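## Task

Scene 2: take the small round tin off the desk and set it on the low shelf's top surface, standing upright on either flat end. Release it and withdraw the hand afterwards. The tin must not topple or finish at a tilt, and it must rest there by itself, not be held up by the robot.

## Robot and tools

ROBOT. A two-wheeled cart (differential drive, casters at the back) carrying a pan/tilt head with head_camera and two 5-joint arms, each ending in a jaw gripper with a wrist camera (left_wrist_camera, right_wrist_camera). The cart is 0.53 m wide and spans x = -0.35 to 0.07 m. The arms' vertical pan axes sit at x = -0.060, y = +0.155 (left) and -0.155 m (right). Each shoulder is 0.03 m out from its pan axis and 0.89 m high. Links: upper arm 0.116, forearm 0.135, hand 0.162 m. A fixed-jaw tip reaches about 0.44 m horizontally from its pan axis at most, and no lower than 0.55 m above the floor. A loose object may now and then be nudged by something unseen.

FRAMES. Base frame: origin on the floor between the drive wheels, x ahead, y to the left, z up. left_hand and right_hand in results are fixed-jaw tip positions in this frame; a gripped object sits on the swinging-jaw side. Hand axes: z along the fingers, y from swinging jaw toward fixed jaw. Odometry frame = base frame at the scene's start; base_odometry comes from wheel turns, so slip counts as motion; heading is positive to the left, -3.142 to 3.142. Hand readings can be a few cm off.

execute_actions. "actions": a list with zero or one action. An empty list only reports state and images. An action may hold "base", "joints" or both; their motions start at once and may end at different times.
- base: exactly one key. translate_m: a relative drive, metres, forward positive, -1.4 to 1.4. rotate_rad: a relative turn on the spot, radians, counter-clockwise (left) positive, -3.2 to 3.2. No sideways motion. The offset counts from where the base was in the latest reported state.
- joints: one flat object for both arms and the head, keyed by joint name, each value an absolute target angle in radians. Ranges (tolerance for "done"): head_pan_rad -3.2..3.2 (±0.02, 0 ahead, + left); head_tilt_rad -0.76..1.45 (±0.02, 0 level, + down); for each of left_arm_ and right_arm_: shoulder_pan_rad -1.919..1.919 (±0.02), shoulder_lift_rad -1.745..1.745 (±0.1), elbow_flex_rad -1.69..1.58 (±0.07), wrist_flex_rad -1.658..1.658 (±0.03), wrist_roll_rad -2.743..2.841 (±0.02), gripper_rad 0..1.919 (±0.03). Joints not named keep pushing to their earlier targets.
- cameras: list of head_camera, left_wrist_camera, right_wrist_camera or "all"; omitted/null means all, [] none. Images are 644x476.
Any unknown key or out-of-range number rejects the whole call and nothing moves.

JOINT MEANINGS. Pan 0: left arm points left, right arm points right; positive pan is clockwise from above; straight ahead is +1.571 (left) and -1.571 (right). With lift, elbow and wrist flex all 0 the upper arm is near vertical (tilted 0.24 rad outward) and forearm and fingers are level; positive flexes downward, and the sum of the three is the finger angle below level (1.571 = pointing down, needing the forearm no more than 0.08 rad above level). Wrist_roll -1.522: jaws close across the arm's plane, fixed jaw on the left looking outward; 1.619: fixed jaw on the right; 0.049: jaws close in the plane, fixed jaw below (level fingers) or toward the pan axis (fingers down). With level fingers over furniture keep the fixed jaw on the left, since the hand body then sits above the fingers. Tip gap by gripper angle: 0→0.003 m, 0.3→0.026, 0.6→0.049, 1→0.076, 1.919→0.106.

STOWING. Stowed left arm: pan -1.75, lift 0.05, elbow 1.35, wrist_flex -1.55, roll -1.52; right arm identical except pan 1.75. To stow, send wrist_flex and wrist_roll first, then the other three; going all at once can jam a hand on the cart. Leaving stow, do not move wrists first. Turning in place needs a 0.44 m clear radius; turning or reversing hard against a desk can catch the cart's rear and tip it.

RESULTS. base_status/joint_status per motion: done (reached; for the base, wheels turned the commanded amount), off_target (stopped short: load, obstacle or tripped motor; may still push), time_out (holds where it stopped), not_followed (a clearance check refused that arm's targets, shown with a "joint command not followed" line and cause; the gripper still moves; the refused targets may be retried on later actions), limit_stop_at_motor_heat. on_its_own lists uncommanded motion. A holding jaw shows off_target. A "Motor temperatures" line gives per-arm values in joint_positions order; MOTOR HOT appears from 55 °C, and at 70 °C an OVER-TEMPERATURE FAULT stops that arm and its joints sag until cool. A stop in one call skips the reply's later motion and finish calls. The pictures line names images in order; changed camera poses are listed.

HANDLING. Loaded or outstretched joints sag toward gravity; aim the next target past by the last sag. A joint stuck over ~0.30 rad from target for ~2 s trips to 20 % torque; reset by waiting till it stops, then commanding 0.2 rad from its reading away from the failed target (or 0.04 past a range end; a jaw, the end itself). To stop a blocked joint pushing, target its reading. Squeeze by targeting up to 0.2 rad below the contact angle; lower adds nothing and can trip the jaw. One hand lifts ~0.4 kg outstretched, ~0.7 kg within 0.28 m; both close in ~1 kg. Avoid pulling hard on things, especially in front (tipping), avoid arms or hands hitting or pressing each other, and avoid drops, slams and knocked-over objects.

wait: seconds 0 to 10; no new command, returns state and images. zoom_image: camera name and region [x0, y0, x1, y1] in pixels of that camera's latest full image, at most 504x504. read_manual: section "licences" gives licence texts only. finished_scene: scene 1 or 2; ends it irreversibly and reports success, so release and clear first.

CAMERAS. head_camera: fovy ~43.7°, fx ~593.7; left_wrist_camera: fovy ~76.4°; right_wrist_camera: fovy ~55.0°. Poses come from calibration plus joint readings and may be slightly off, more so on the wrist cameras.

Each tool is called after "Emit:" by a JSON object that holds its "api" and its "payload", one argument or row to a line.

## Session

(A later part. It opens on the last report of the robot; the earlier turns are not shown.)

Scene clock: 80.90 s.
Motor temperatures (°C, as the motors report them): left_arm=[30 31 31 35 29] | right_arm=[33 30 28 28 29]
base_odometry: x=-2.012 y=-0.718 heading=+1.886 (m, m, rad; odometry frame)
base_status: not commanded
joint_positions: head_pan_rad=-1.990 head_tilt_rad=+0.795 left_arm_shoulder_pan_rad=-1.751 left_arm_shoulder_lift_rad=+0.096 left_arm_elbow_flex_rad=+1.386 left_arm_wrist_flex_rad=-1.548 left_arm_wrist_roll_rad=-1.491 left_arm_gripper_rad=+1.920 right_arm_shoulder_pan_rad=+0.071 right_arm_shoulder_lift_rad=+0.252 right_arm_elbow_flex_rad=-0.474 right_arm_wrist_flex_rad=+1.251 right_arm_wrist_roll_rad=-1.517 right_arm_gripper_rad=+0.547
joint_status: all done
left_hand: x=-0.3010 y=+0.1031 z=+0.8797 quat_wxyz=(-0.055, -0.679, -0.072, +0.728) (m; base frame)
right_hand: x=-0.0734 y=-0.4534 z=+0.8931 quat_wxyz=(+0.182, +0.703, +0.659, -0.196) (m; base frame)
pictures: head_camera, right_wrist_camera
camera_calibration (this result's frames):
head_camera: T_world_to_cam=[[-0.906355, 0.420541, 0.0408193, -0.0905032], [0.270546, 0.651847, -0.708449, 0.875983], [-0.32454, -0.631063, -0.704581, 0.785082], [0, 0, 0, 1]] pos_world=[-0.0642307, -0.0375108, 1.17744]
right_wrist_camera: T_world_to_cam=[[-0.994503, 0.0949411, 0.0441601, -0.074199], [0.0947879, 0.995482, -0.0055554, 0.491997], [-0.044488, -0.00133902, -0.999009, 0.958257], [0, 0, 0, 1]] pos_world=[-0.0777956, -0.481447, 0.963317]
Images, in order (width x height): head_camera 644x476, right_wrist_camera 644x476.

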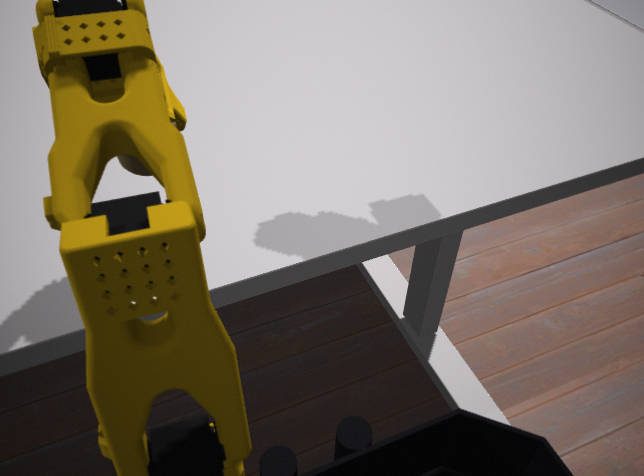

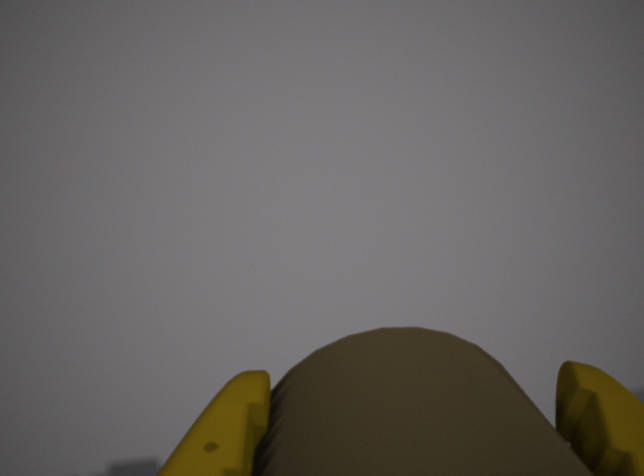

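Emit:
{"api": "execute_actions", "payload": {
  "actions": [
    {"base":{"translate_m":-1.4},"joints":{"right_arm_gripper_rad":0.44,"right_arm_shoulder_pan_rad":-1.5,"head_pan_rad":-1.57}}
  ],
  "cameras": []
}}

Emit:
{"api": "execute_actions", "payload": {
  "actions": [
    {"base":{"rotate_rad":3.14}}
  ],
  "cameras": []
}}

Emit:
{"api": "execute_actions", "payload": {
  "actions": [
    {"base":{"translate_m":-1.0},"joints":{"right_arm_shoulder_pan_rad":0}}
  ],
  "cameras": ["head_camera","right_wrist_camera"]
}}

Scene clock: 92.27 s.
Motor temperatures (°C, as the motors report them): left_arm=[30 31 31 35 29] | right_arm=[33 30 28 29 29]
base_odometry: x=-1.580 y=-2.050 heading=+1.884 (m, m, rad; odometry frame)
base_status: done
joint_positions: head_pan_rad=-1.580 head_tilt_rad=+0.795 left_arm_shoulder_pan_rad=-1.751 left_arm_shoulder_lift_rad=+0.096 left_arm_elbow_flex_rad=+1.386 left_arm_wrist_flex_rad=-1.548 left_arm_wrist_roll_rad=-1.491 left_arm_gripper_rad=+1.920 right_arm_shoulder_pan_rad=-1.489 right_arm_shoulder_lift_rad=+0.252 right_arm_elbow_flex_rad=-0.474 right_arm_wrist_flex_rad=+1.251 right_arm_wrist_roll_rad=-1.517 right_arm_gripper_rad=+0.512
joint_status: right_arm_gripper_rad off_target (ended at +0.512, target +0.440); the others done
left_hand: x=-0.3010 y=+0.1031 z=+0.8797 quat_wxyz=(-0.055, -0.679, -0.072, +0.728) (m; base frame)
right_hand: x=+0.2382 y=-0.1716 z=+0.8931 quat_wxyz=(+0.267, +0.037, +0.963, -0.012) (m; base frame)
pictures: none
No camera images: the call's "cameras" was empty. Leave "cameras" out to get every camera's image.

Scene clock: 96.87 s.
Motor temperatures (°C, as the motors report them): left_arm=[30 31 31 35 29] | right_arm=[33 30 28 29 29]
base_odometry: x=-1.580 y=-2.051 heading=-1.260 (m, m, rad; odometry frame)
base_status: done
joint_positions: head_pan_rad=-1.580 head_tilt_rad=+0.795 left_arm_shoulder_pan_rad=-1.751 left_arm_shoulder_lift_rad=+0.096 left_arm_elbow_flex_rad=+1.386 left_arm_wrist_flex_rad=-1.548 left_arm_wrist_roll_rad=-1.491 left_arm_gripper_rad=+1.920 right_arm_shoulder_pan_rad=-1.489 right_arm_shoulder_lift_rad=+0.252 right_arm_elbow_flex_rad=-0.474 right_arm_wrist_flex_rad=+1.251 right_arm_wrist_roll_rad=-1.517 right_arm_gripper_rad=+0.512
joint_status: not commanded
left_hand: x=-0.3010 y=+0.1031 z=+0.8797 quat_wxyz=(-0.055, -0.679, -0.072, +0.728) (m; base frame)
right_hand: x=+0.2382 y=-0.1716 z=+0.8931 quat_wxyz=(+0.267, +0.037, +0.963, -0.012) (m; base frame)
pictures: none
No camera images: the call's "cameras" was empty. Leave "cameras" out to get every camera's image.

Scene clock: 102.73 s.
Motor temperatures (°C, as the motors report them): left_arm=[30 31 31 35 29] | right_arm=[33 30 28 29 29]
base_odometry: x=-1.888 y=-1.099 heading=-1.258 (m, m, rad; odometry frame)
base_status: done
joint_positions: head_pan_rad=-1.580 head_tilt_rad=+0.795 left_arm_shoulder_pan_rad=-1.751 left_arm_shoulder_lift_rad=+0.096 left_arm_elbow_flex_rad=+1.386 left_arm_wrist_flex_rad=-1.548 left_arm_wrist_roll_rad=-1.491 left_arm_gripper_rad=+1.920 right_arm_shoulder_pan_rad=-0.009 right_arm_shoulder_lift_rad=+0.252 right_arm_elbow_flex_rad=-0.474 right_arm_wrist_flex_rad=+1.251 right_arm_wrist_roll_rad=-1.517 right_arm_gripper_rad=+0.512
joint_status: all done
left_hand: x=-0.3010 y=+0.1031 z=+0.8797 quat_wxyz=(-0.055, -0.679, -0.072, +0.728) (m; base frame)
right_hand: x=-0.0496 y=-0.4535 z=+0.8931 quat_wxyz=(+0.190, +0.677, +0.686, -0.189) (m; base frame)
pictures: head_camera, right_wrist_camera
camera_calibration (this result's frames):
head_camera: T_world_to_cam=[[-0.99888, 0.0239305, 0.0408193, -0.0948519], [-0.0120452, 0.705659, -0.708449, 0.862701], [-0.0457581, -0.708147, -0.704581, 0.798185], [0, 0, 0, 1]] pos_world=[-0.0478309, -0.0412706, 1.17744]
right_wrist_camera: T_world_to_cam=[[-0.998906, 0.0153948, 0.0441601, -0.0867928], [0.0151641, 0.99987, -0.0055554, 0.4879], [-0.0442398, -0.00487967, -0.999009, 0.957723], [0, 0, 0, 1]] pos_world=[-0.0517269, -0.481827, 0.963317]
Images, in order (width x height): head_camera 644x476, right_wrist_camera 644x476.

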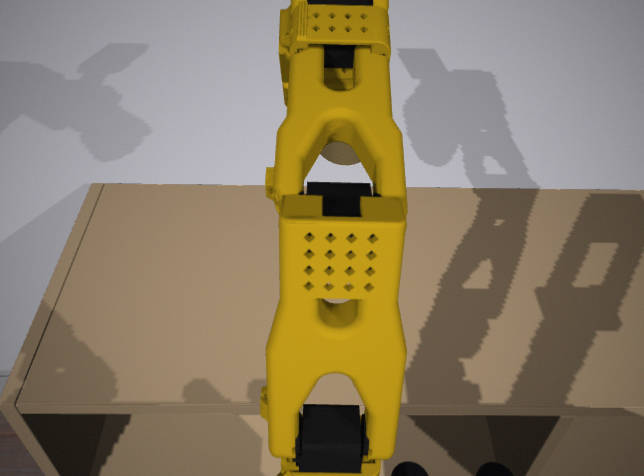

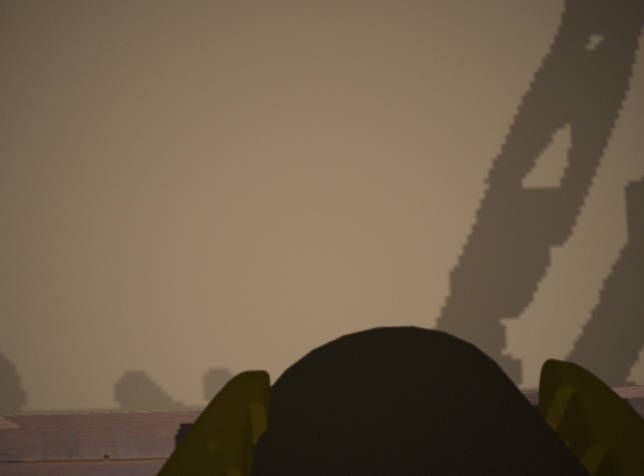

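Emit:
{"api": "execute_actions", "payload": {
  "actions": [
    {"joints":{"right_arm_shoulder_lift_rad":1.1,"right_arm_elbow_flex_rad":-0.68,"right_arm_wrist_flex_rad":0.8}}
  ],
  "cameras": ["head_camera"]
}}

Emit:
{"api": "execute_actions", "payload": {
  "actions": [
    {"joints":{"right_arm_shoulder_lift_rad":1.27,"right_arm_wrist_flex_rad":0.66}}
  ],
  "cameras": ["head_camera","right_wrist_camera"]
}}

Scene clock: 105.80 s.
Motor temperatures (°C, as the motors report them): left_arm=[30 31 31 35 29] | right_arm=[33 30 28 29 29]
base_odometry: x=-1.888 y=-1.099 heading=-1.258 (m, m, rad; odometry frame)
base_status: not commanded
joint_positions: head_pan_rad=-1.580 head_tilt_rad=+0.795 left_arm_shoulder_pan_rad=-1.751 left_arm_shoulder_lift_rad=+0.096 left_arm_elbow_flex_rad=+1.386 left_arm_wrist_flex_rad=-1.548 left_arm_wrist_roll_rad=-1.491 left_arm_gripper_rad=+1.920 right_arm_shoulder_pan_rad=-0.009 right_arm_shoulder_lift_rad=+1.128 right_arm_elbow_flex_rad=-0.646 right_arm_wrist_flex_rad=+0.811 right_arm_wrist_roll_rad=-1.517 right_arm_gripper_rad=+0.512
joint_status: all done
left_hand: x=-0.3010 y=+0.1031 z=+0.8797 quat_wxyz=(-0.055, -0.679, -0.072, +0.728) (m; base frame)
right_hand: x=-0.0494 y=-0.4647 z=+0.7045 quat_wxyz=(+0.098, +0.695, +0.705, -0.098) (m; base frame)
pictures: head_camera
camera_calibration (this result's frames):
head_camera: T_world_to_cam=[[-0.99888, 0.0239303, 0.0408193, -0.0948519], [-0.0120453, 0.705659, -0.708449, 0.862701], [-0.045758, -0.708147, -0.704581, 0.798185], [0, 0, 0, 1]] pos_world=[-0.0478309, -0.0412706, 1.17744]
Images, in order (width x height): head_camera 644x476.

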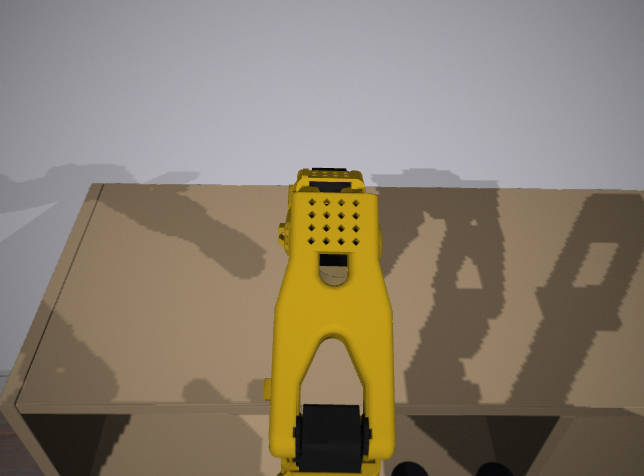

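Scene clock: 106.63 s.
Motor temperatures (°C, as the motors report them): left_arm=[30 31 31 35 29] | right_arm=[33 30 28 29 29]
base_odometry: x=-1.888 y=-1.099 heading=-1.258 (m, m, rad; odometry frame)
base_status: not commanded
joint_positions: head_pan_rad=-1.580 head_tilt_rad=+0.795 left_arm_shoulder_pan_rad=-1.751 left_arm_shoulder_lift_rad=+0.096 left_arm_elbow_flex_rad=+1.386 left_arm_wrist_flex_rad=-1.548 left_arm_wrist_roll_rad=-1.491 left_arm_gripper_rad=+1.920 right_arm_shoulder_pan_rad=-0.009 right_arm_shoulder_lift_rad=+1.297 right_arm_elbow_flex_rad=-0.647 right_arm_wrist_flex_rad=+0.670 right_arm_wrist_roll_rad=-1.517 right_arm_gripper_rad=+0.512
joint_status: all done
left_hand: x=-0.3010 y=+0.1031 z=+0.8797 quat_wxyz=(-0.055, -0.679, -0.072, +0.728) (m; base frame)
right_hand: x=-0.0496 y=-0.4516 z=+0.6645 quat_wxyz=(+0.089, +0.697, +0.706, -0.089) (m; base frame)
pictures: head_camera, right_wrist_camera
camera_calibration (this result's frames):
head_camera: T_world_to_cam=[[-0.99888, 0.0239303, 0.0408193, -0.0948519], [-0.0120452, 0.705659, -0.708449, 0.862701], [-0.045758, -0.708147, -0.704581, 0.798185], [0, 0, 0, 1]] pos_world=[-0.0478309, -0.0412706, 1.17744]
right_wrist_camera: T_world_to_cam=[[-0.998781, 0.00174752, 0.0493279, -0.0863374], [0.0155309, 0.959738, 0.280465, 0.276525], [-0.0468517, 0.28089, -0.958596, 0.831452], [0, 0, 0, 1]] pos_world=[-0.0515719, -0.498787, 0.72373]
Images, in order (width x height): head_camera 644x476, right_wrist_camera 644x476.

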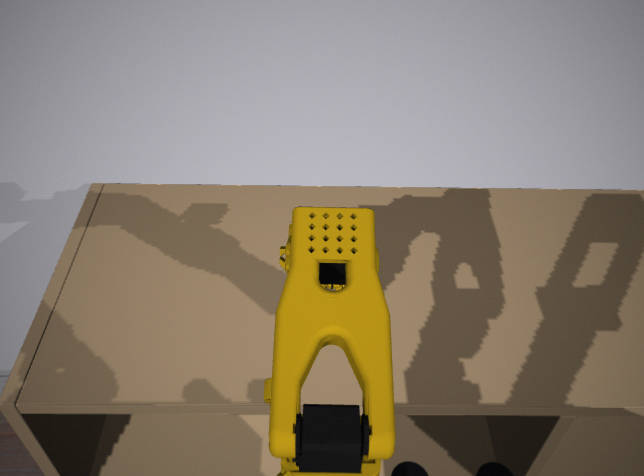

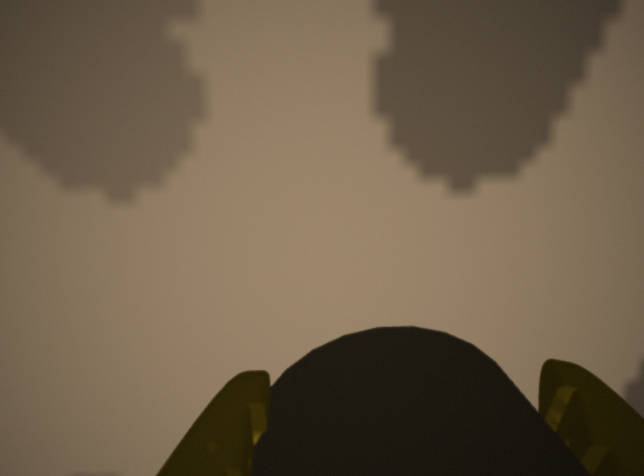

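Still a gap; lower until contact.

Emit:
{"api": "execute_actions", "payload": {
  "actions": [
    {"joints":{"right_arm_shoulder_lift_rad":1.4,"right_arm_wrist_flex_rad":0.57}}
  ],
  "cameras": ["right_wrist_camera"]
}}

Scene clock: 108.17 s.
Motor temperatures (°C, as the motors report them): left_arm=[30 31 31 35 29] | right_arm=[33 30 29 29 29]
base_odometry: x=-1.888 y=-1.099 heading=-1.258 (m, m, rad; odometry frame)
base_status: not commanded
joint_positions: head_pan_rad=-1.580 head_tilt_rad=+0.795 left_arm_shoulder_pan_rad=-1.751 left_arm_shoulder_lift_rad=+0.096 left_arm_elbow_flex_rad=+1.386 left_arm_wrist_flex_rad=-1.548 left_arm_wrist_roll_rad=-1.491 left_arm_gripper_rad=+1.920 right_arm_shoulder_pan_rad=-0.009 right_arm_shoulder_lift_rad=+1.427 right_arm_elbow_flex_rad=-0.650 right_arm_wrist_flex_rad=+0.581 right_arm_wrist_roll_rad=-1.517 right_arm_gripper_rad=+0.512
joint_status: all done
left_hand: x=-0.3010 y=+0.1031 z=+0.8797 quat_wxyz=(-0.055, -0.679, -0.072, +0.728) (m; base frame)
right_hand: x=-0.0497 y=-0.4343 z=+0.6346 quat_wxyz=(+0.075, +0.698, +0.708, -0.075) (m; base frame)
pictures: right_wrist_camera
camera_calibration (this result's frames):
right_wrist_camera: T_world_to_cam=[[-0.998764, -0.000151634, 0.0497086, -0.0861144], [0.0156356, 0.94828, 0.317049, 0.240179], [-0.0471858, 0.317434, -0.947106, 0.806474], [0, 0, 0, 1]] pos_world=[-0.0517091, -0.483773, 0.691948]
Images, in order (width x height): right_wrist_camera 644x476.

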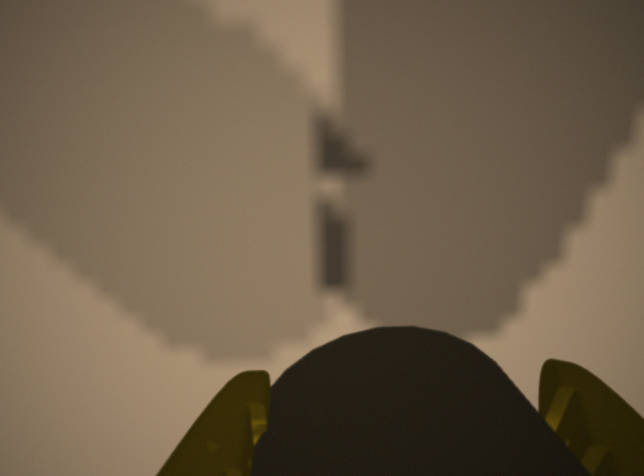

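Emit:
{"api": "execute_actions", "payload": {
  "actions": [
    {"joints":{"right_arm_shoulder_lift_rad":1.46,"right_arm_wrist_flex_rad":0.5}}
  ],
  "cameras": []
}}

Emit:
{"api": "execute_actions", "payload": {
  "actions": [
    {"joints":{"right_arm_gripper_rad":1.1}}
  ],
  "cameras": []
}}

Emit:
{"api": "execute_actions", "payload": {
  "actions": [
    {"joints":{"right_arm_shoulder_lift_rad":0.9}}
  ],
  "cameras": []
}}

Emit:
{"api": "execute_actions", "payload": {
  "actions": [
    {"joints":{"right_arm_shoulder_pan_rad":-1.3,"right_arm_shoulder_lift_rad":0.3}}
  ],
  "cameras": ["head_camera"]
}}

Scene clock: 110.67 s.
Motor temperatures (°C, as the motors report them): left_arm=[30 31 31 35 29] | right_arm=[33 30 29 29 29]
base_odometry: x=-1.888 y=-1.099 heading=-1.258 (m, m, rad; odometry frame)
base_status: not commanded
joint_positions: head_pan_rad=-1.580 head_tilt_rad=+0.795 left_arm_shoulder_pan_rad=-1.751 left_arm_shoulder_lift_rad=+0.096 left_arm_elbow_flex_rad=+1.386 left_arm_wrist_flex_rad=-1.548 left_arm_wrist_roll_rad=-1.491 left_arm_gripper_rad=+1.920 right_arm_shoulder_pan_rad=-0.009 right_arm_shoulder_lift_rad=+1.484 right_arm_elbow_flex_rad=-0.652 right_arm_wrist_flex_rad=+0.510 right_arm_wrist_roll_rad=-1.517 right_arm_gripper_rad=+0.512
joint_status: all done
left_hand: x=-0.3010 y=+0.1031 z=+0.8797 quat_wxyz=(-0.055, -0.679, -0.072, +0.728) (m; base frame)
right_hand: x=-0.0498 y=-0.4307 z=+0.6232 quat_wxyz=(+0.081, +0.698, +0.707, -0.081) (m; base frame)
pictures: none
No camera images: the call's "cameras" was empty. Leave "cameras" out to get every camera's image.

Scene clock: 111.53 s.
Motor temperatures (°C, as the motors report them): left_arm=[30 31 31 35 29] | right_arm=[33 30 29 29 29]
base_odometry: x=-1.888 y=-1.099 heading=-1.258 (m, m, rad; odometry frame)
base_status: not commanded
joint_positions: head_pan_rad=-1.580 head_tilt_rad=+0.795 left_arm_shoulder_pan_rad=-1.751 left_arm_shoulder_lift_rad=+0.096 left_arm_elbow_flex_rad=+1.386 left_arm_wrist_flex_rad=-1.548 left_arm_wrist_roll_rad=-1.491 left_arm_gripper_rad=+1.920 right_arm_shoulder_pan_rad=-0.009 right_arm_shoulder_lift_rad=+1.484 right_arm_elbow_flex_rad=-0.652 right_arm_wrist_flex_rad=+0.508 right_arm_wrist_roll_rad=-1.517 right_arm_gripper_rad=+1.090
joint_status: all done
left_hand: x=-0.3010 y=+0.1031 z=+0.8797 quat_wxyz=(-0.055, -0.679, -0.072, +0.728) (m; base frame)
right_hand: x=-0.0498 y=-0.4310 z=+0.6233 quat_wxyz=(+0.081, +0.698, +0.707, -0.081) (m; base frame)
pictures: none
No camera images: the call's "cameras" was empty. Leave "cameras" out to get every camera's image.

Scene clock: 112.67 s.
Motor temperatures (°C, as the motors report them): left_arm=[30 31 31 35 29] | right_arm=[33 30 29 29 29]
base_odometry: x=-1.888 y=-1.099 heading=-1.258 (m, m, rad; odometry frame)
base_status: not commanded
joint_positions: head_pan_rad=-1.580 head_tilt_rad=+0.795 left_arm_shoulder_pan_rad=-1.751 left_arm_shoulder_lift_rad=+0.096 left_arm_elbow_flex_rad=+1.386 left_arm_wrist_flex_rad=-1.548 left_arm_wrist_roll_rad=-1.491 left_arm_gripper_rad=+1.920 right_arm_shoulder_pan_rad=-0.009 right_arm_shoulder_lift_rad=+0.966 right_arm_elbow_flex_rad=-0.652 right_arm_wrist_flex_rad=+0.508 right_arm_wrist_roll_rad=-1.517 right_arm_gripper_rad=+1.091
joint_status: all done
left_hand: x=-0.3010 y=+0.1031 z=+0.8797 quat_wxyz=(-0.055, -0.679, -0.072, +0.728) (m; base frame)
right_hand: x=-0.0488 y=-0.5328 z=+0.7806 quat_wxyz=(+0.259, +0.654, +0.663, -0.258) (m; base frame)
pictures: none
No camera images: the call's "cameras" was empty. Leave "cameras" out to get every camera's image.

Scene clock: 114.33 s.
Motor temperatures (°C, as the motors report them): left_arm=[30 31 31 35 29] | right_arm=[33 30 29 29 29]
base_odometry: x=-1.888 y=-1.099 heading=-1.258 (m, m, rad; odometry frame)
base_status: not commanded
joint_positions: head_pan_rad=-1.580 head_tilt_rad=+0.795 left_arm_shoulder_pan_rad=-1.751 left_arm_shoulder_lift_rad=+0.096 left_arm_elbow_flex_rad=+1.386 left_arm_wrist_flex_rad=-1.548 left_arm_wrist_roll_rad=-1.491 left_arm_gripper_rad=+1.920 right_arm_shoulder_pan_rad=-1.290 right_arm_shoulder_lift_rad=+0.357 right_arm_elbow_flex_rad=-0.652 right_arm_wrist_flex_rad=+0.508 right_arm_wrist_roll_rad=-1.517 right_arm_gripper_rad=+1.091
joint_status: all done
left_hand: x=-0.3010 y=+0.1031 z=+0.8797 quat_wxyz=(-0.055, -0.679, -0.072, +0.728) (m; base frame)
right_hand: x=+0.3076 y=-0.2530 z=+0.9998 quat_wxyz=(+0.622, +0.107, +0.771, -0.089) (m; base frame)
pictures: head_camera
camera_calibration (this result's frames):
head_camera: T_world_to_cam=[[-0.99888, 0.0239304, 0.0408193, -0.0948519], [-0.0120452, 0.705659, -0.708449, 0.862701], [-0.045758, -0.708147, -0.704581, 0.798185], [0, 0, 0, 1]] pos_world=[-0.0478309, -0.0412706, 1.17744]
Images, in order (width x height): head_camera 644x476.

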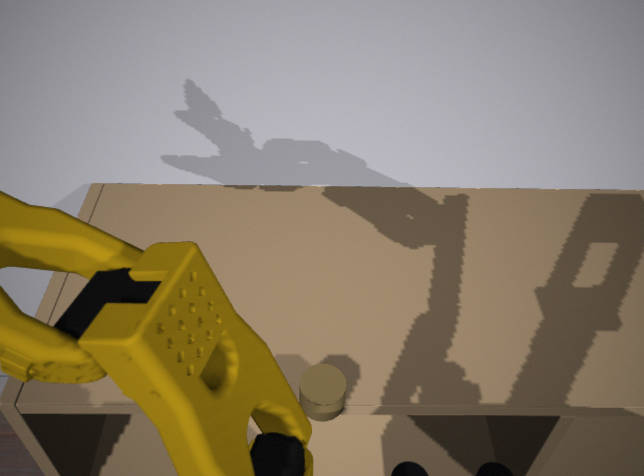

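Emit:
{"api": "execute_actions", "payload": {
  "actions": [
    {"joints":{"right_arm_shoulder_pan_rad":0.1,"right_arm_shoulder_lift_rad":0.6,"right_arm_elbow_flex_rad":0.3,"right_arm_wrist_flex_rad":0.6,"right_arm_gripper_rad":0.05}}
  ],
  "cameras": []
}}

Emit:
{"api": "execute_actions", "payload": {
  "actions": [
    {"joints":{"right_arm_shoulder_lift_rad":0.91,"right_arm_elbow_flex_rad":0.2,"right_arm_wrist_flex_rad":0.36,"head_tilt_rad":1.0,"head_pan_rad":-1.3}}
  ],
  "cameras": ["head_camera","right_wrist_camera"]
}}

Scene clock: 120.40 s.
Motor temperatures (°C, as the motors report them): left_arm=[30 31 31 35 29] | right_arm=[33 31 29 29 29]
base_odometry: x=-1.888 y=-1.099 heading=-1.258 (m, m, rad; odometry frame)
base_status: not commanded
joint_positions: head_pan_rad=-1.580 head_tilt_rad=+0.795 left_arm_shoulder_pan_rad=-1.751 left_arm_shoulder_lift_rad=+0.096 left_arm_elbow_flex_rad=+1.386 left_arm_wrist_flex_rad=-1.548 left_arm_wrist_roll_rad=-1.491 left_arm_gripper_rad=+1.920 right_arm_shoulder_pan_rad=+0.091 right_arm_shoulder_lift_rad=+0.625 right_arm_elbow_flex_rad=+0.299 right_arm_wrist_flex_rad=+0.597 right_arm_wrist_roll_rad=-1.517 right_arm_gripper_rad=+0.059
joint_status: all done
left_hand: x=-0.3010 y=+0.1031 z=+0.8797 quat_wxyz=(-0.055, -0.679, -0.072, +0.728) (m; base frame)
right_hand: x=-0.0715 y=-0.3669 z=+0.7040 quat_wxyz=(+0.017, +0.737, +0.676, -0.018) (m; base frame)
pictures: none
No camera images: the call's "cameras" was empty. Leave "cameras" out to get every camera's image.

Scene clock: 121.33 s.
Motor temperatures (°C, as the motors report them): left_arm=[30 31 31 35 29] | right_arm=[33 31 29 29 29]
base_odometry: x=-1.888 y=-1.099 heading=-1.258 (m, m, rad; odometry frame)
base_status: not commanded
joint_positions: head_pan_rad=-1.310 head_tilt_rad=+0.995 left_arm_shoulder_pan_rad=-1.751 left_arm_shoulder_lift_rad=+0.096 left_arm_elbow_flex_rad=+1.386 left_arm_wrist_flex_rad=-1.548 left_arm_wrist_roll_rad=-1.491 left_arm_gripper_rad=+1.920 right_arm_shoulder_pan_rad=+0.091 right_arm_shoulder_lift_rad=+0.924 right_arm_elbow_flex_rad=+0.221 right_arm_wrist_flex_rad=+0.369 right_arm_wrist_roll_rad=-1.517 right_arm_gripper_rad=+0.059
joint_status: all done
left_hand: x=-0.3010 y=+0.1031 z=+0.8797 quat_wxyz=(-0.055, -0.679, -0.072, +0.728) (m; base frame)
right_hand: x=-0.0710 y=-0.3613 z=+0.6585 quat_wxyz=(+0.019, +0.736, +0.676, -0.021) (m; base frame)
pictures: head_camera, right_wrist_camera
camera_calibration (this result's frames):
head_camera: T_world_to_cam=[[-0.967001, -0.251117, 0.0430141, -0.0958798], [-0.232264, 0.79952, -0.553915, 0.674483], [0.104707, -0.545627, -0.831461, 0.951297], [0, 0, 0, 1]] pos_world=[-0.0356653, -0.044286, 1.1687]
right_wrist_camera: T_world_to_cam=[[-0.994529, 0.0914462, 0.0505002, -0.0756487], [0.104437, 0.881277, 0.460916, 0.05104], [-0.0023556, 0.463669, -0.886006, 0.82071], [0, 0, 0, 1]] pos_world=[-0.0786321, -0.4186, 0.707448]
Images, in order (width x height): head_camera 644x476, right_wrist_camera 644x476.

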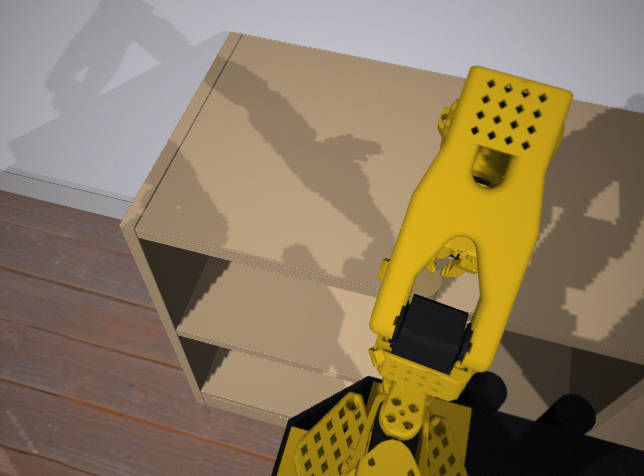

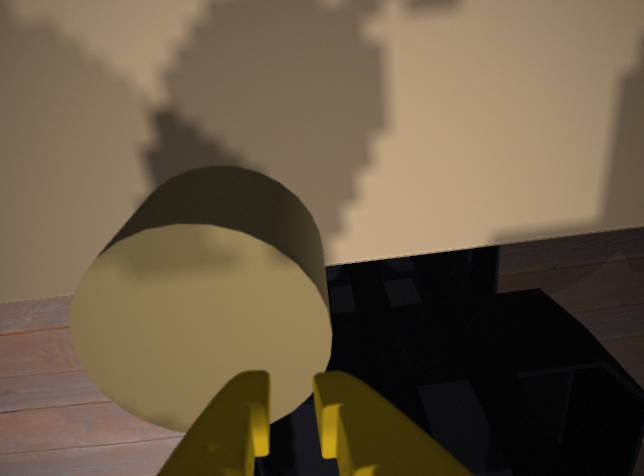

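Emit:
{"api": "execute_actions", "payload": {
  "actions": [
    {"joints":{"right_arm_wrist_flex_rad":0.62,"right_arm_shoulder_pan_rad":0.03}}
  ],
  "cameras": ["right_wrist_camera"]
}}

Emit:
{"api": "execute_actions", "payload": {
  "actions": [
    {"joints":{"right_arm_shoulder_lift_rad":1.03,"right_arm_wrist_flex_rad":0.56}}
  ],
  "cameras": ["right_wrist_camera"]
}}

Scene clock: 124.20 s.
Motor temperatures (°C, as the motors report them): left_arm=[30 31 31 35 29] | right_arm=[33 31 29 29 29]
base_odometry: x=-1.888 y=-1.099 heading=-1.258 (m, m, rad; odometry frame)
base_status: not commanded
joint_positions: head_pan_rad=-1.310 head_tilt_rad=+0.995 left_arm_shoulder_pan_rad=-1.751 left_arm_shoulder_lift_rad=+0.096 left_arm_elbow_flex_rad=+1.386 left_arm_wrist_flex_rad=-1.548 left_arm_wrist_roll_rad=-1.491 left_arm_gripper_rad=+1.920 right_arm_shoulder_pan_rad=+0.040 right_arm_shoulder_lift_rad=+0.924 right_arm_elbow_flex_rad=+0.219 right_arm_wrist_flex_rad=+0.613 right_arm_wrist_roll_rad=-1.517 right_arm_gripper_rad=+0.059
joint_status: all done
left_hand: x=-0.3010 y=+0.1031 z=+0.8797 quat_wxyz=(-0.055, -0.679, -0.072, +0.728) (m; base frame)
right_hand: x=-0.0590 y=-0.3231 z=+0.6611 quat_wxyz=(-0.064, +0.716, +0.692, +0.067) (m; base frame)
pictures: right_wrist_camera
camera_calibration (this result's frames):
right_wrist_camera: T_world_to_cam=[[-0.998367, 0.0288629, 0.0492932, -0.0869989], [0.0542576, 0.748992, 0.660354, -0.162671], [-0.0178605, 0.66195, -0.749335, 0.778149], [0, 0, 0, 1]] pos_world=[-0.0641326, -0.390745, 0.694804]
Images, in order (width x height): right_wrist_camera 644x476.

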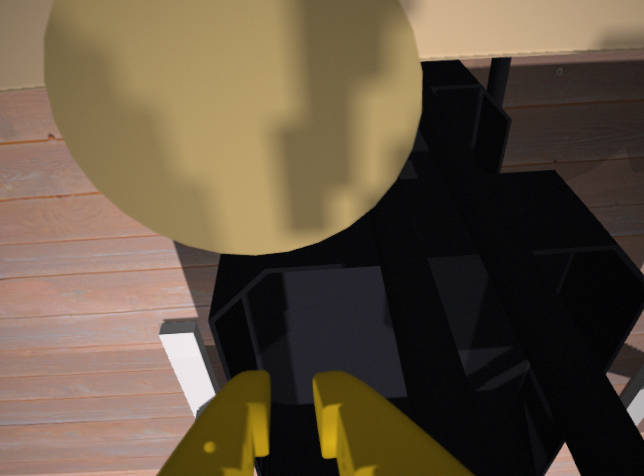

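Scene clock: 124.90 s.
Motor temperatures (°C, as the motors report them): left_arm=[30 31 31 35 29] | right_arm=[33 31 29 29 29]
base_odometry: x=-1.888 y=-1.099 heading=-1.258 (m, m, rad; odometry frame)
base_status: not commanded
joint_positions: head_pan_rad=-1.310 head_tilt_rad=+0.995 left_arm_shoulder_pan_rad=-1.751 left_arm_shoulder_lift_rad=+0.096 left_arm_elbow_flex_rad=+1.386 left_arm_wrist_flex_rad=-1.548 left_arm_wrist_roll_rad=-1.491 left_arm_gripper_rad=+1.920 right_arm_shoulder_pan_rad=+0.040 right_arm_shoulder_lift_rad=+1.044 right_arm_elbow_flex_rad=+0.216 right_arm_wrist_flex_rad=+0.565 right_arm_wrist_roll_rad=-1.517 right_arm_gripper_rad=+0.059
joint_status: all done
left_hand: x=-0.3010 y=+0.1031 z=+0.8797 quat_wxyz=(-0.055, -0.679, -0.072, +0.728) (m; base frame)
right_hand: x=-0.0582 y=-0.3025 z=+0.6443 quat_wxyz=(-0.088, +0.714, +0.689, +0.092) (m; base frame)
pictures: right_wrist_camera
camera_calibration (this result's frames):
right_wrist_camera: T_world_to_cam=[[-0.998502, 0.0254919, 0.0484149, -0.0864023], [0.0523672, 0.701695, 0.710551, -0.213743], [-0.0158592, 0.712022, -0.701978, 0.736666], [0, 0, 0, 1]] pos_world=[-0.0633969, -0.372337, 0.673182]
Images, in order (width x height): right_wrist_camera 644x476.

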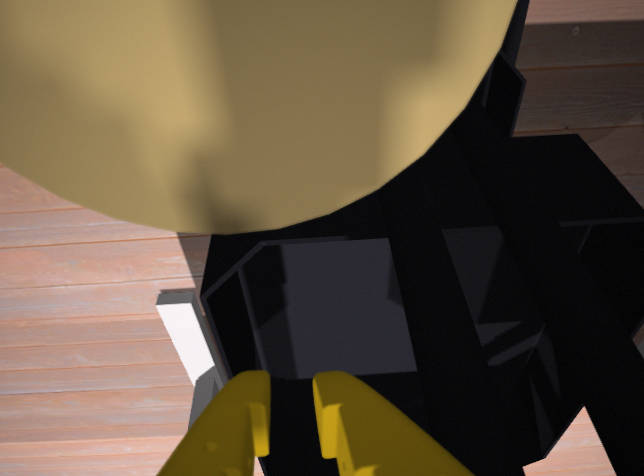

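Emit:
{"api": "execute_actions", "payload": {
  "actions": [
    {"joints":{"right_arm_shoulder_lift_rad":1.15,"right_arm_elbow_flex_rad":-0.37,"right_arm_wrist_flex_rad":0.59}}
  ]
}}

Scene clock: 131.23 s.
Motor temperatures (°C, as the motors report them): left_arm=[30 31 31 35 29] | right_arm=[33 31 29 29 29]
base_odometry: x=-1.888 y=-1.099 heading=-1.258 (m, m, rad; odometry frame)
base_status: not commanded
joint_positions: head_pan_rad=-1.310 head_tilt_rad=+0.995 left_arm_shoulder_pan_rad=-1.751 left_arm_shoulder_lift_rad=+0.096 left_arm_elbow_flex_rad=+1.386 left_arm_wrist_flex_rad=-1.548 left_arm_wrist_roll_rad=-1.491 left_arm_gripper_rad=+1.920 right_arm_shoulder_pan_rad=+0.040 right_arm_shoulder_lift_rad=+1.171 right_arm_elbow_flex_rad=-0.342 right_arm_wrist_flex_rad=+0.585 right_arm_wrist_roll_rad=-1.517 right_arm_gripper_rad=+0.059
joint_status: all done
left_hand: x=-0.3010 y=+0.1031 z=+0.8797 quat_wxyz=(-0.055, -0.679, -0.072, +0.728) (m; base frame)
right_hand: x=-0.0629 y=-0.4199 z=+0.6575 quat_wxyz=(+0.054, +0.717, +0.692, -0.057) (m; base frame)
pictures: head_camera, left_wrist_camera, right_wrist_camera
camera_calibration (this result's frames):
head_camera: T_world_to_cam=[[-0.966996, -0.251135, 0.0430142, -0.0958796], [-0.23228, 0.79952, -0.553908, 0.674473], [0.104715, -0.545618, -0.831466, 0.951303], [0, 0, 0, 1]] pos_world=[-0.0356644, -0.0442859, 1.1687]
left_wrist_camera: T_world_to_cam=[[-0.191391, 0.981424, 0.0133188, -0.17417], [0.454293, 0.100606, -0.885153, 0.928936], [-0.87005, -0.16336, -0.465109, 0.23282], [0, 0, 0, 1]] pos_world=[-0.252779, 0.115511, 0.932857]
right_wrist_camera: T_world_to_cam=[[-0.997681, 0.0460236, 0.0501378, -0.0811937], [0.0613674, 0.926875, 0.370321, 0.178266], [-0.0294279, 0.372539, -0.92755, 0.834325], [0, 0, 0, 1]] pos_world=[-0.0673927, -0.472312, 0.711933]
Images, in order (width x height): head_camera 644x476, left_wrist_camera 644x476, right_wrist_camera 644x476.

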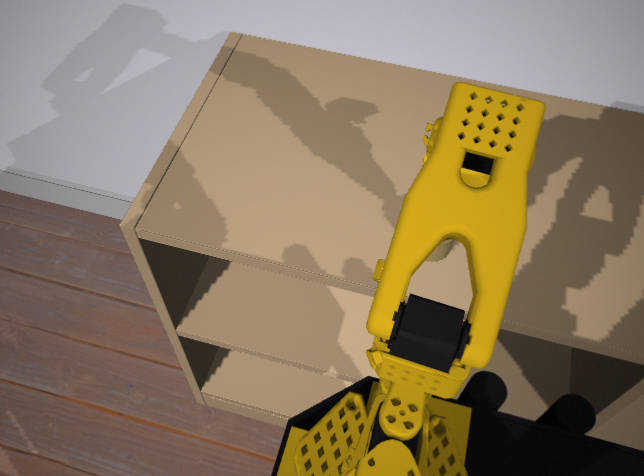

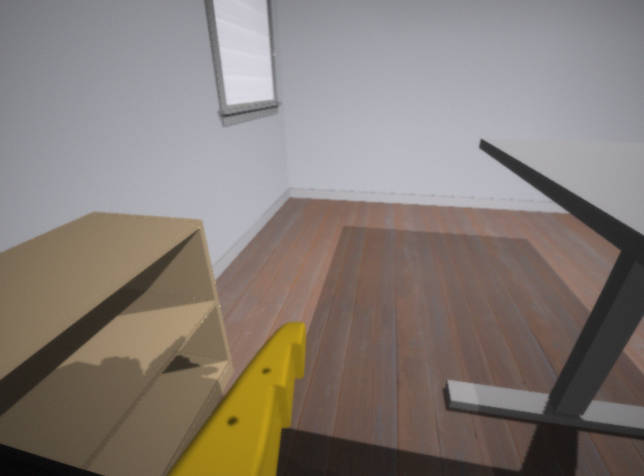

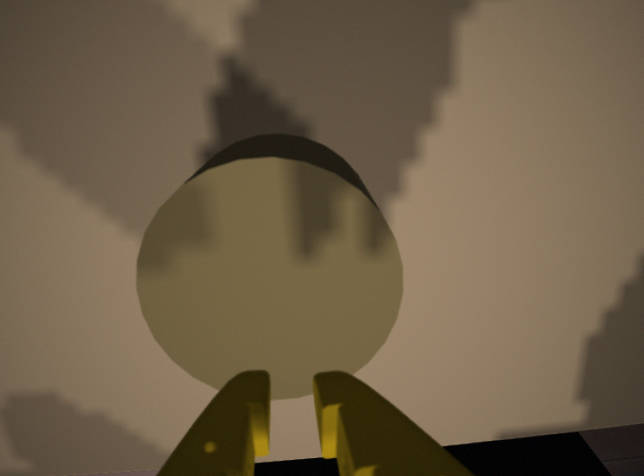

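Seems pushed inward. A bit more.

Emit:
{"api": "execute_actions", "payload": {
  "actions": [
    {"joints":{"right_arm_shoulder_lift_rad":1.35,"right_arm_elbow_flex_rad":-0.6,"right_arm_wrist_flex_rad":0.55}}
  ],
  "cameras": ["right_wrist_camera"]
}}

Emit:
{"api": "execute_actions", "payload": {
  "actions": [
    {"joints":{"right_arm_shoulder_lift_rad":0.8,"right_arm_elbow_flex_rad":-0.2}}
  ],
  "cameras": []
}}

Emit:
{"api": "execute_actions", "payload": {
  "actions": [
    {"joints":{"right_arm_shoulder_pan_rad":-1.3,"right_arm_shoulder_lift_rad":0.3,"head_pan_rad":-1.57,"head_tilt_rad":0.9}}
  ],
  "cameras": ["head_camera"]
}}

Scene clock: 133.57 s.
Motor temperatures (°C, as the motors report them): left_arm=[30 31 31 35 29] | right_arm=[33 31 29 29 29]
base_odometry: x=-1.888 y=-1.099 heading=-1.258 (m, m, rad; odometry frame)
base_status: not commanded
joint_positions: head_pan_rad=-1.310 head_tilt_rad=+0.995 left_arm_shoulder_pan_rad=-1.751 left_arm_shoulder_lift_rad=+0.096 left_arm_elbow_flex_rad=+1.386 left_arm_wrist_flex_rad=-1.548 left_arm_wrist_roll_rad=-1.491 left_arm_gripper_rad=+1.920 right_arm_shoulder_pan_rad=+0.040 right_arm_shoulder_lift_rad=+1.363 right_arm_elbow_flex_rad=-0.577 right_arm_wrist_flex_rad=+0.559 right_arm_wrist_roll_rad=-1.517 right_arm_gripper_rad=+0.059
joint_status: all done
left_hand: x=-0.3010 y=+0.1031 z=+0.8797 quat_wxyz=(-0.055, -0.679, -0.072, +0.728) (m; base frame)
right_hand: x=-0.0635 y=-0.4361 z=+0.6416 quat_wxyz=(+0.078, +0.715, +0.690, -0.081) (m; base frame)
pictures: right_wrist_camera
camera_calibration (this result's frames):
right_wrist_camera: T_world_to_cam=[[-0.997544, 0.0494644, 0.0495947, -0.0784383], [0.0622992, 0.950187, 0.30539, 0.251127], [-0.0320183, 0.30773, -0.950935, 0.812167], [0, 0, 0, 1]] pos_world=[-0.0678865, -0.484666, 0.699516]
Images, in order (width x height): right_wrist_camera 644x476.

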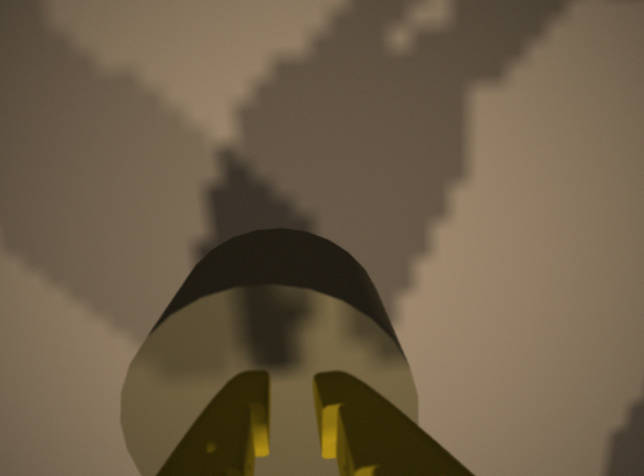

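Scene clock: 134.70 s.
Motor temperatures (°C, as the motors report them): left_arm=[30 31 31 35 29] | right_arm=[33 31 29 29 29]
base_odometry: x=-1.888 y=-1.099 heading=-1.258 (m, m, rad; odometry frame)
base_status: not commanded
joint_positions: head_pan_rad=-1.310 head_tilt_rad=+0.995 left_arm_shoulder_pan_rad=-1.751 left_arm_shoulder_lift_rad=+0.096 left_arm_elbow_flex_rad=+1.386 left_arm_wrist_flex_rad=-1.548 left_arm_wrist_roll_rad=-1.491 left_arm_gripper_rad=+1.920 right_arm_shoulder_pan_rad=+0.040 right_arm_shoulder_lift_rad=+0.860 right_arm_elbow_flex_rad=-0.198 right_arm_wrist_flex_rad=+0.558 right_arm_wrist_roll_rad=-1.517 right_arm_gripper_rad=+0.059
joint_status: all done
left_hand: x=-0.3010 y=+0.1031 z=+0.8797 quat_wxyz=(-0.055, -0.679, -0.072, +0.728) (m; base frame)
right_hand: x=-0.0642 y=-0.4537 z=+0.7167 quat_wxyz=(+0.121, +0.708, +0.684, -0.126) (m; base frame)
pictures: none
No camera images: the call's "cameras" was empty. Leave "cameras" out to get every camera's image.

Scene clock: 136.40 s.
Motor temperatures (°C, as the motors report them): left_arm=[30 31 31 35 29] | right_arm=[33 31 29 29 29]
base_odometry: x=-1.888 y=-1.099 heading=-1.258 (m, m, rad; odometry frame)
base_status: not commanded
joint_positions: head_pan_rad=-1.560 head_tilt_rad=+0.915 left_arm_shoulder_pan_rad=-1.751 left_arm_shoulder_lift_rad=+0.096 left_arm_elbow_flex_rad=+1.386 left_arm_wrist_flex_rad=-1.548 left_arm_wrist_roll_rad=-1.491 left_arm_gripper_rad=+1.920 right_arm_shoulder_pan_rad=-1.290 right_arm_shoulder_lift_rad=+0.357 right_arm_elbow_flex_rad=-0.193 right_arm_wrist_flex_rad=+0.558 right_arm_wrist_roll_rad=-1.517 right_arm_gripper_rad=+0.059
joint_status: all done
left_hand: x=-0.3010 y=+0.1031 z=+0.8797 quat_wxyz=(-0.055, -0.679, -0.072, +0.728) (m; base frame)
right_hand: x=+0.2787 y=-0.2447 z=+0.8668 quat_wxyz=(+0.408, +0.125, +0.902, -0.059) (m; base frame)
pictures: head_camera
camera_calibration (this result's frames):
head_camera: T_world_to_cam=[[-0.999103, -0.000650771, 0.042339, -0.0966115], [-0.026733, 0.785117, -0.61877, 0.75879], [-0.0328384, -0.619347, -0.784431, 0.8907], [0, 0, 0, 1]] pos_world=[-0.046991, -0.0441503, 1.1723]
Images, in order (width x height): head_camera 644x476.

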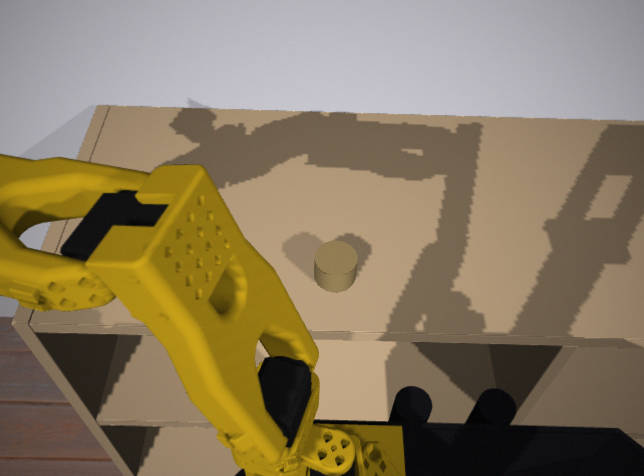

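Emit:
{"api": "finished_scene", "payload": {
  "scene": 2
}}

The scene is finished: the task was done.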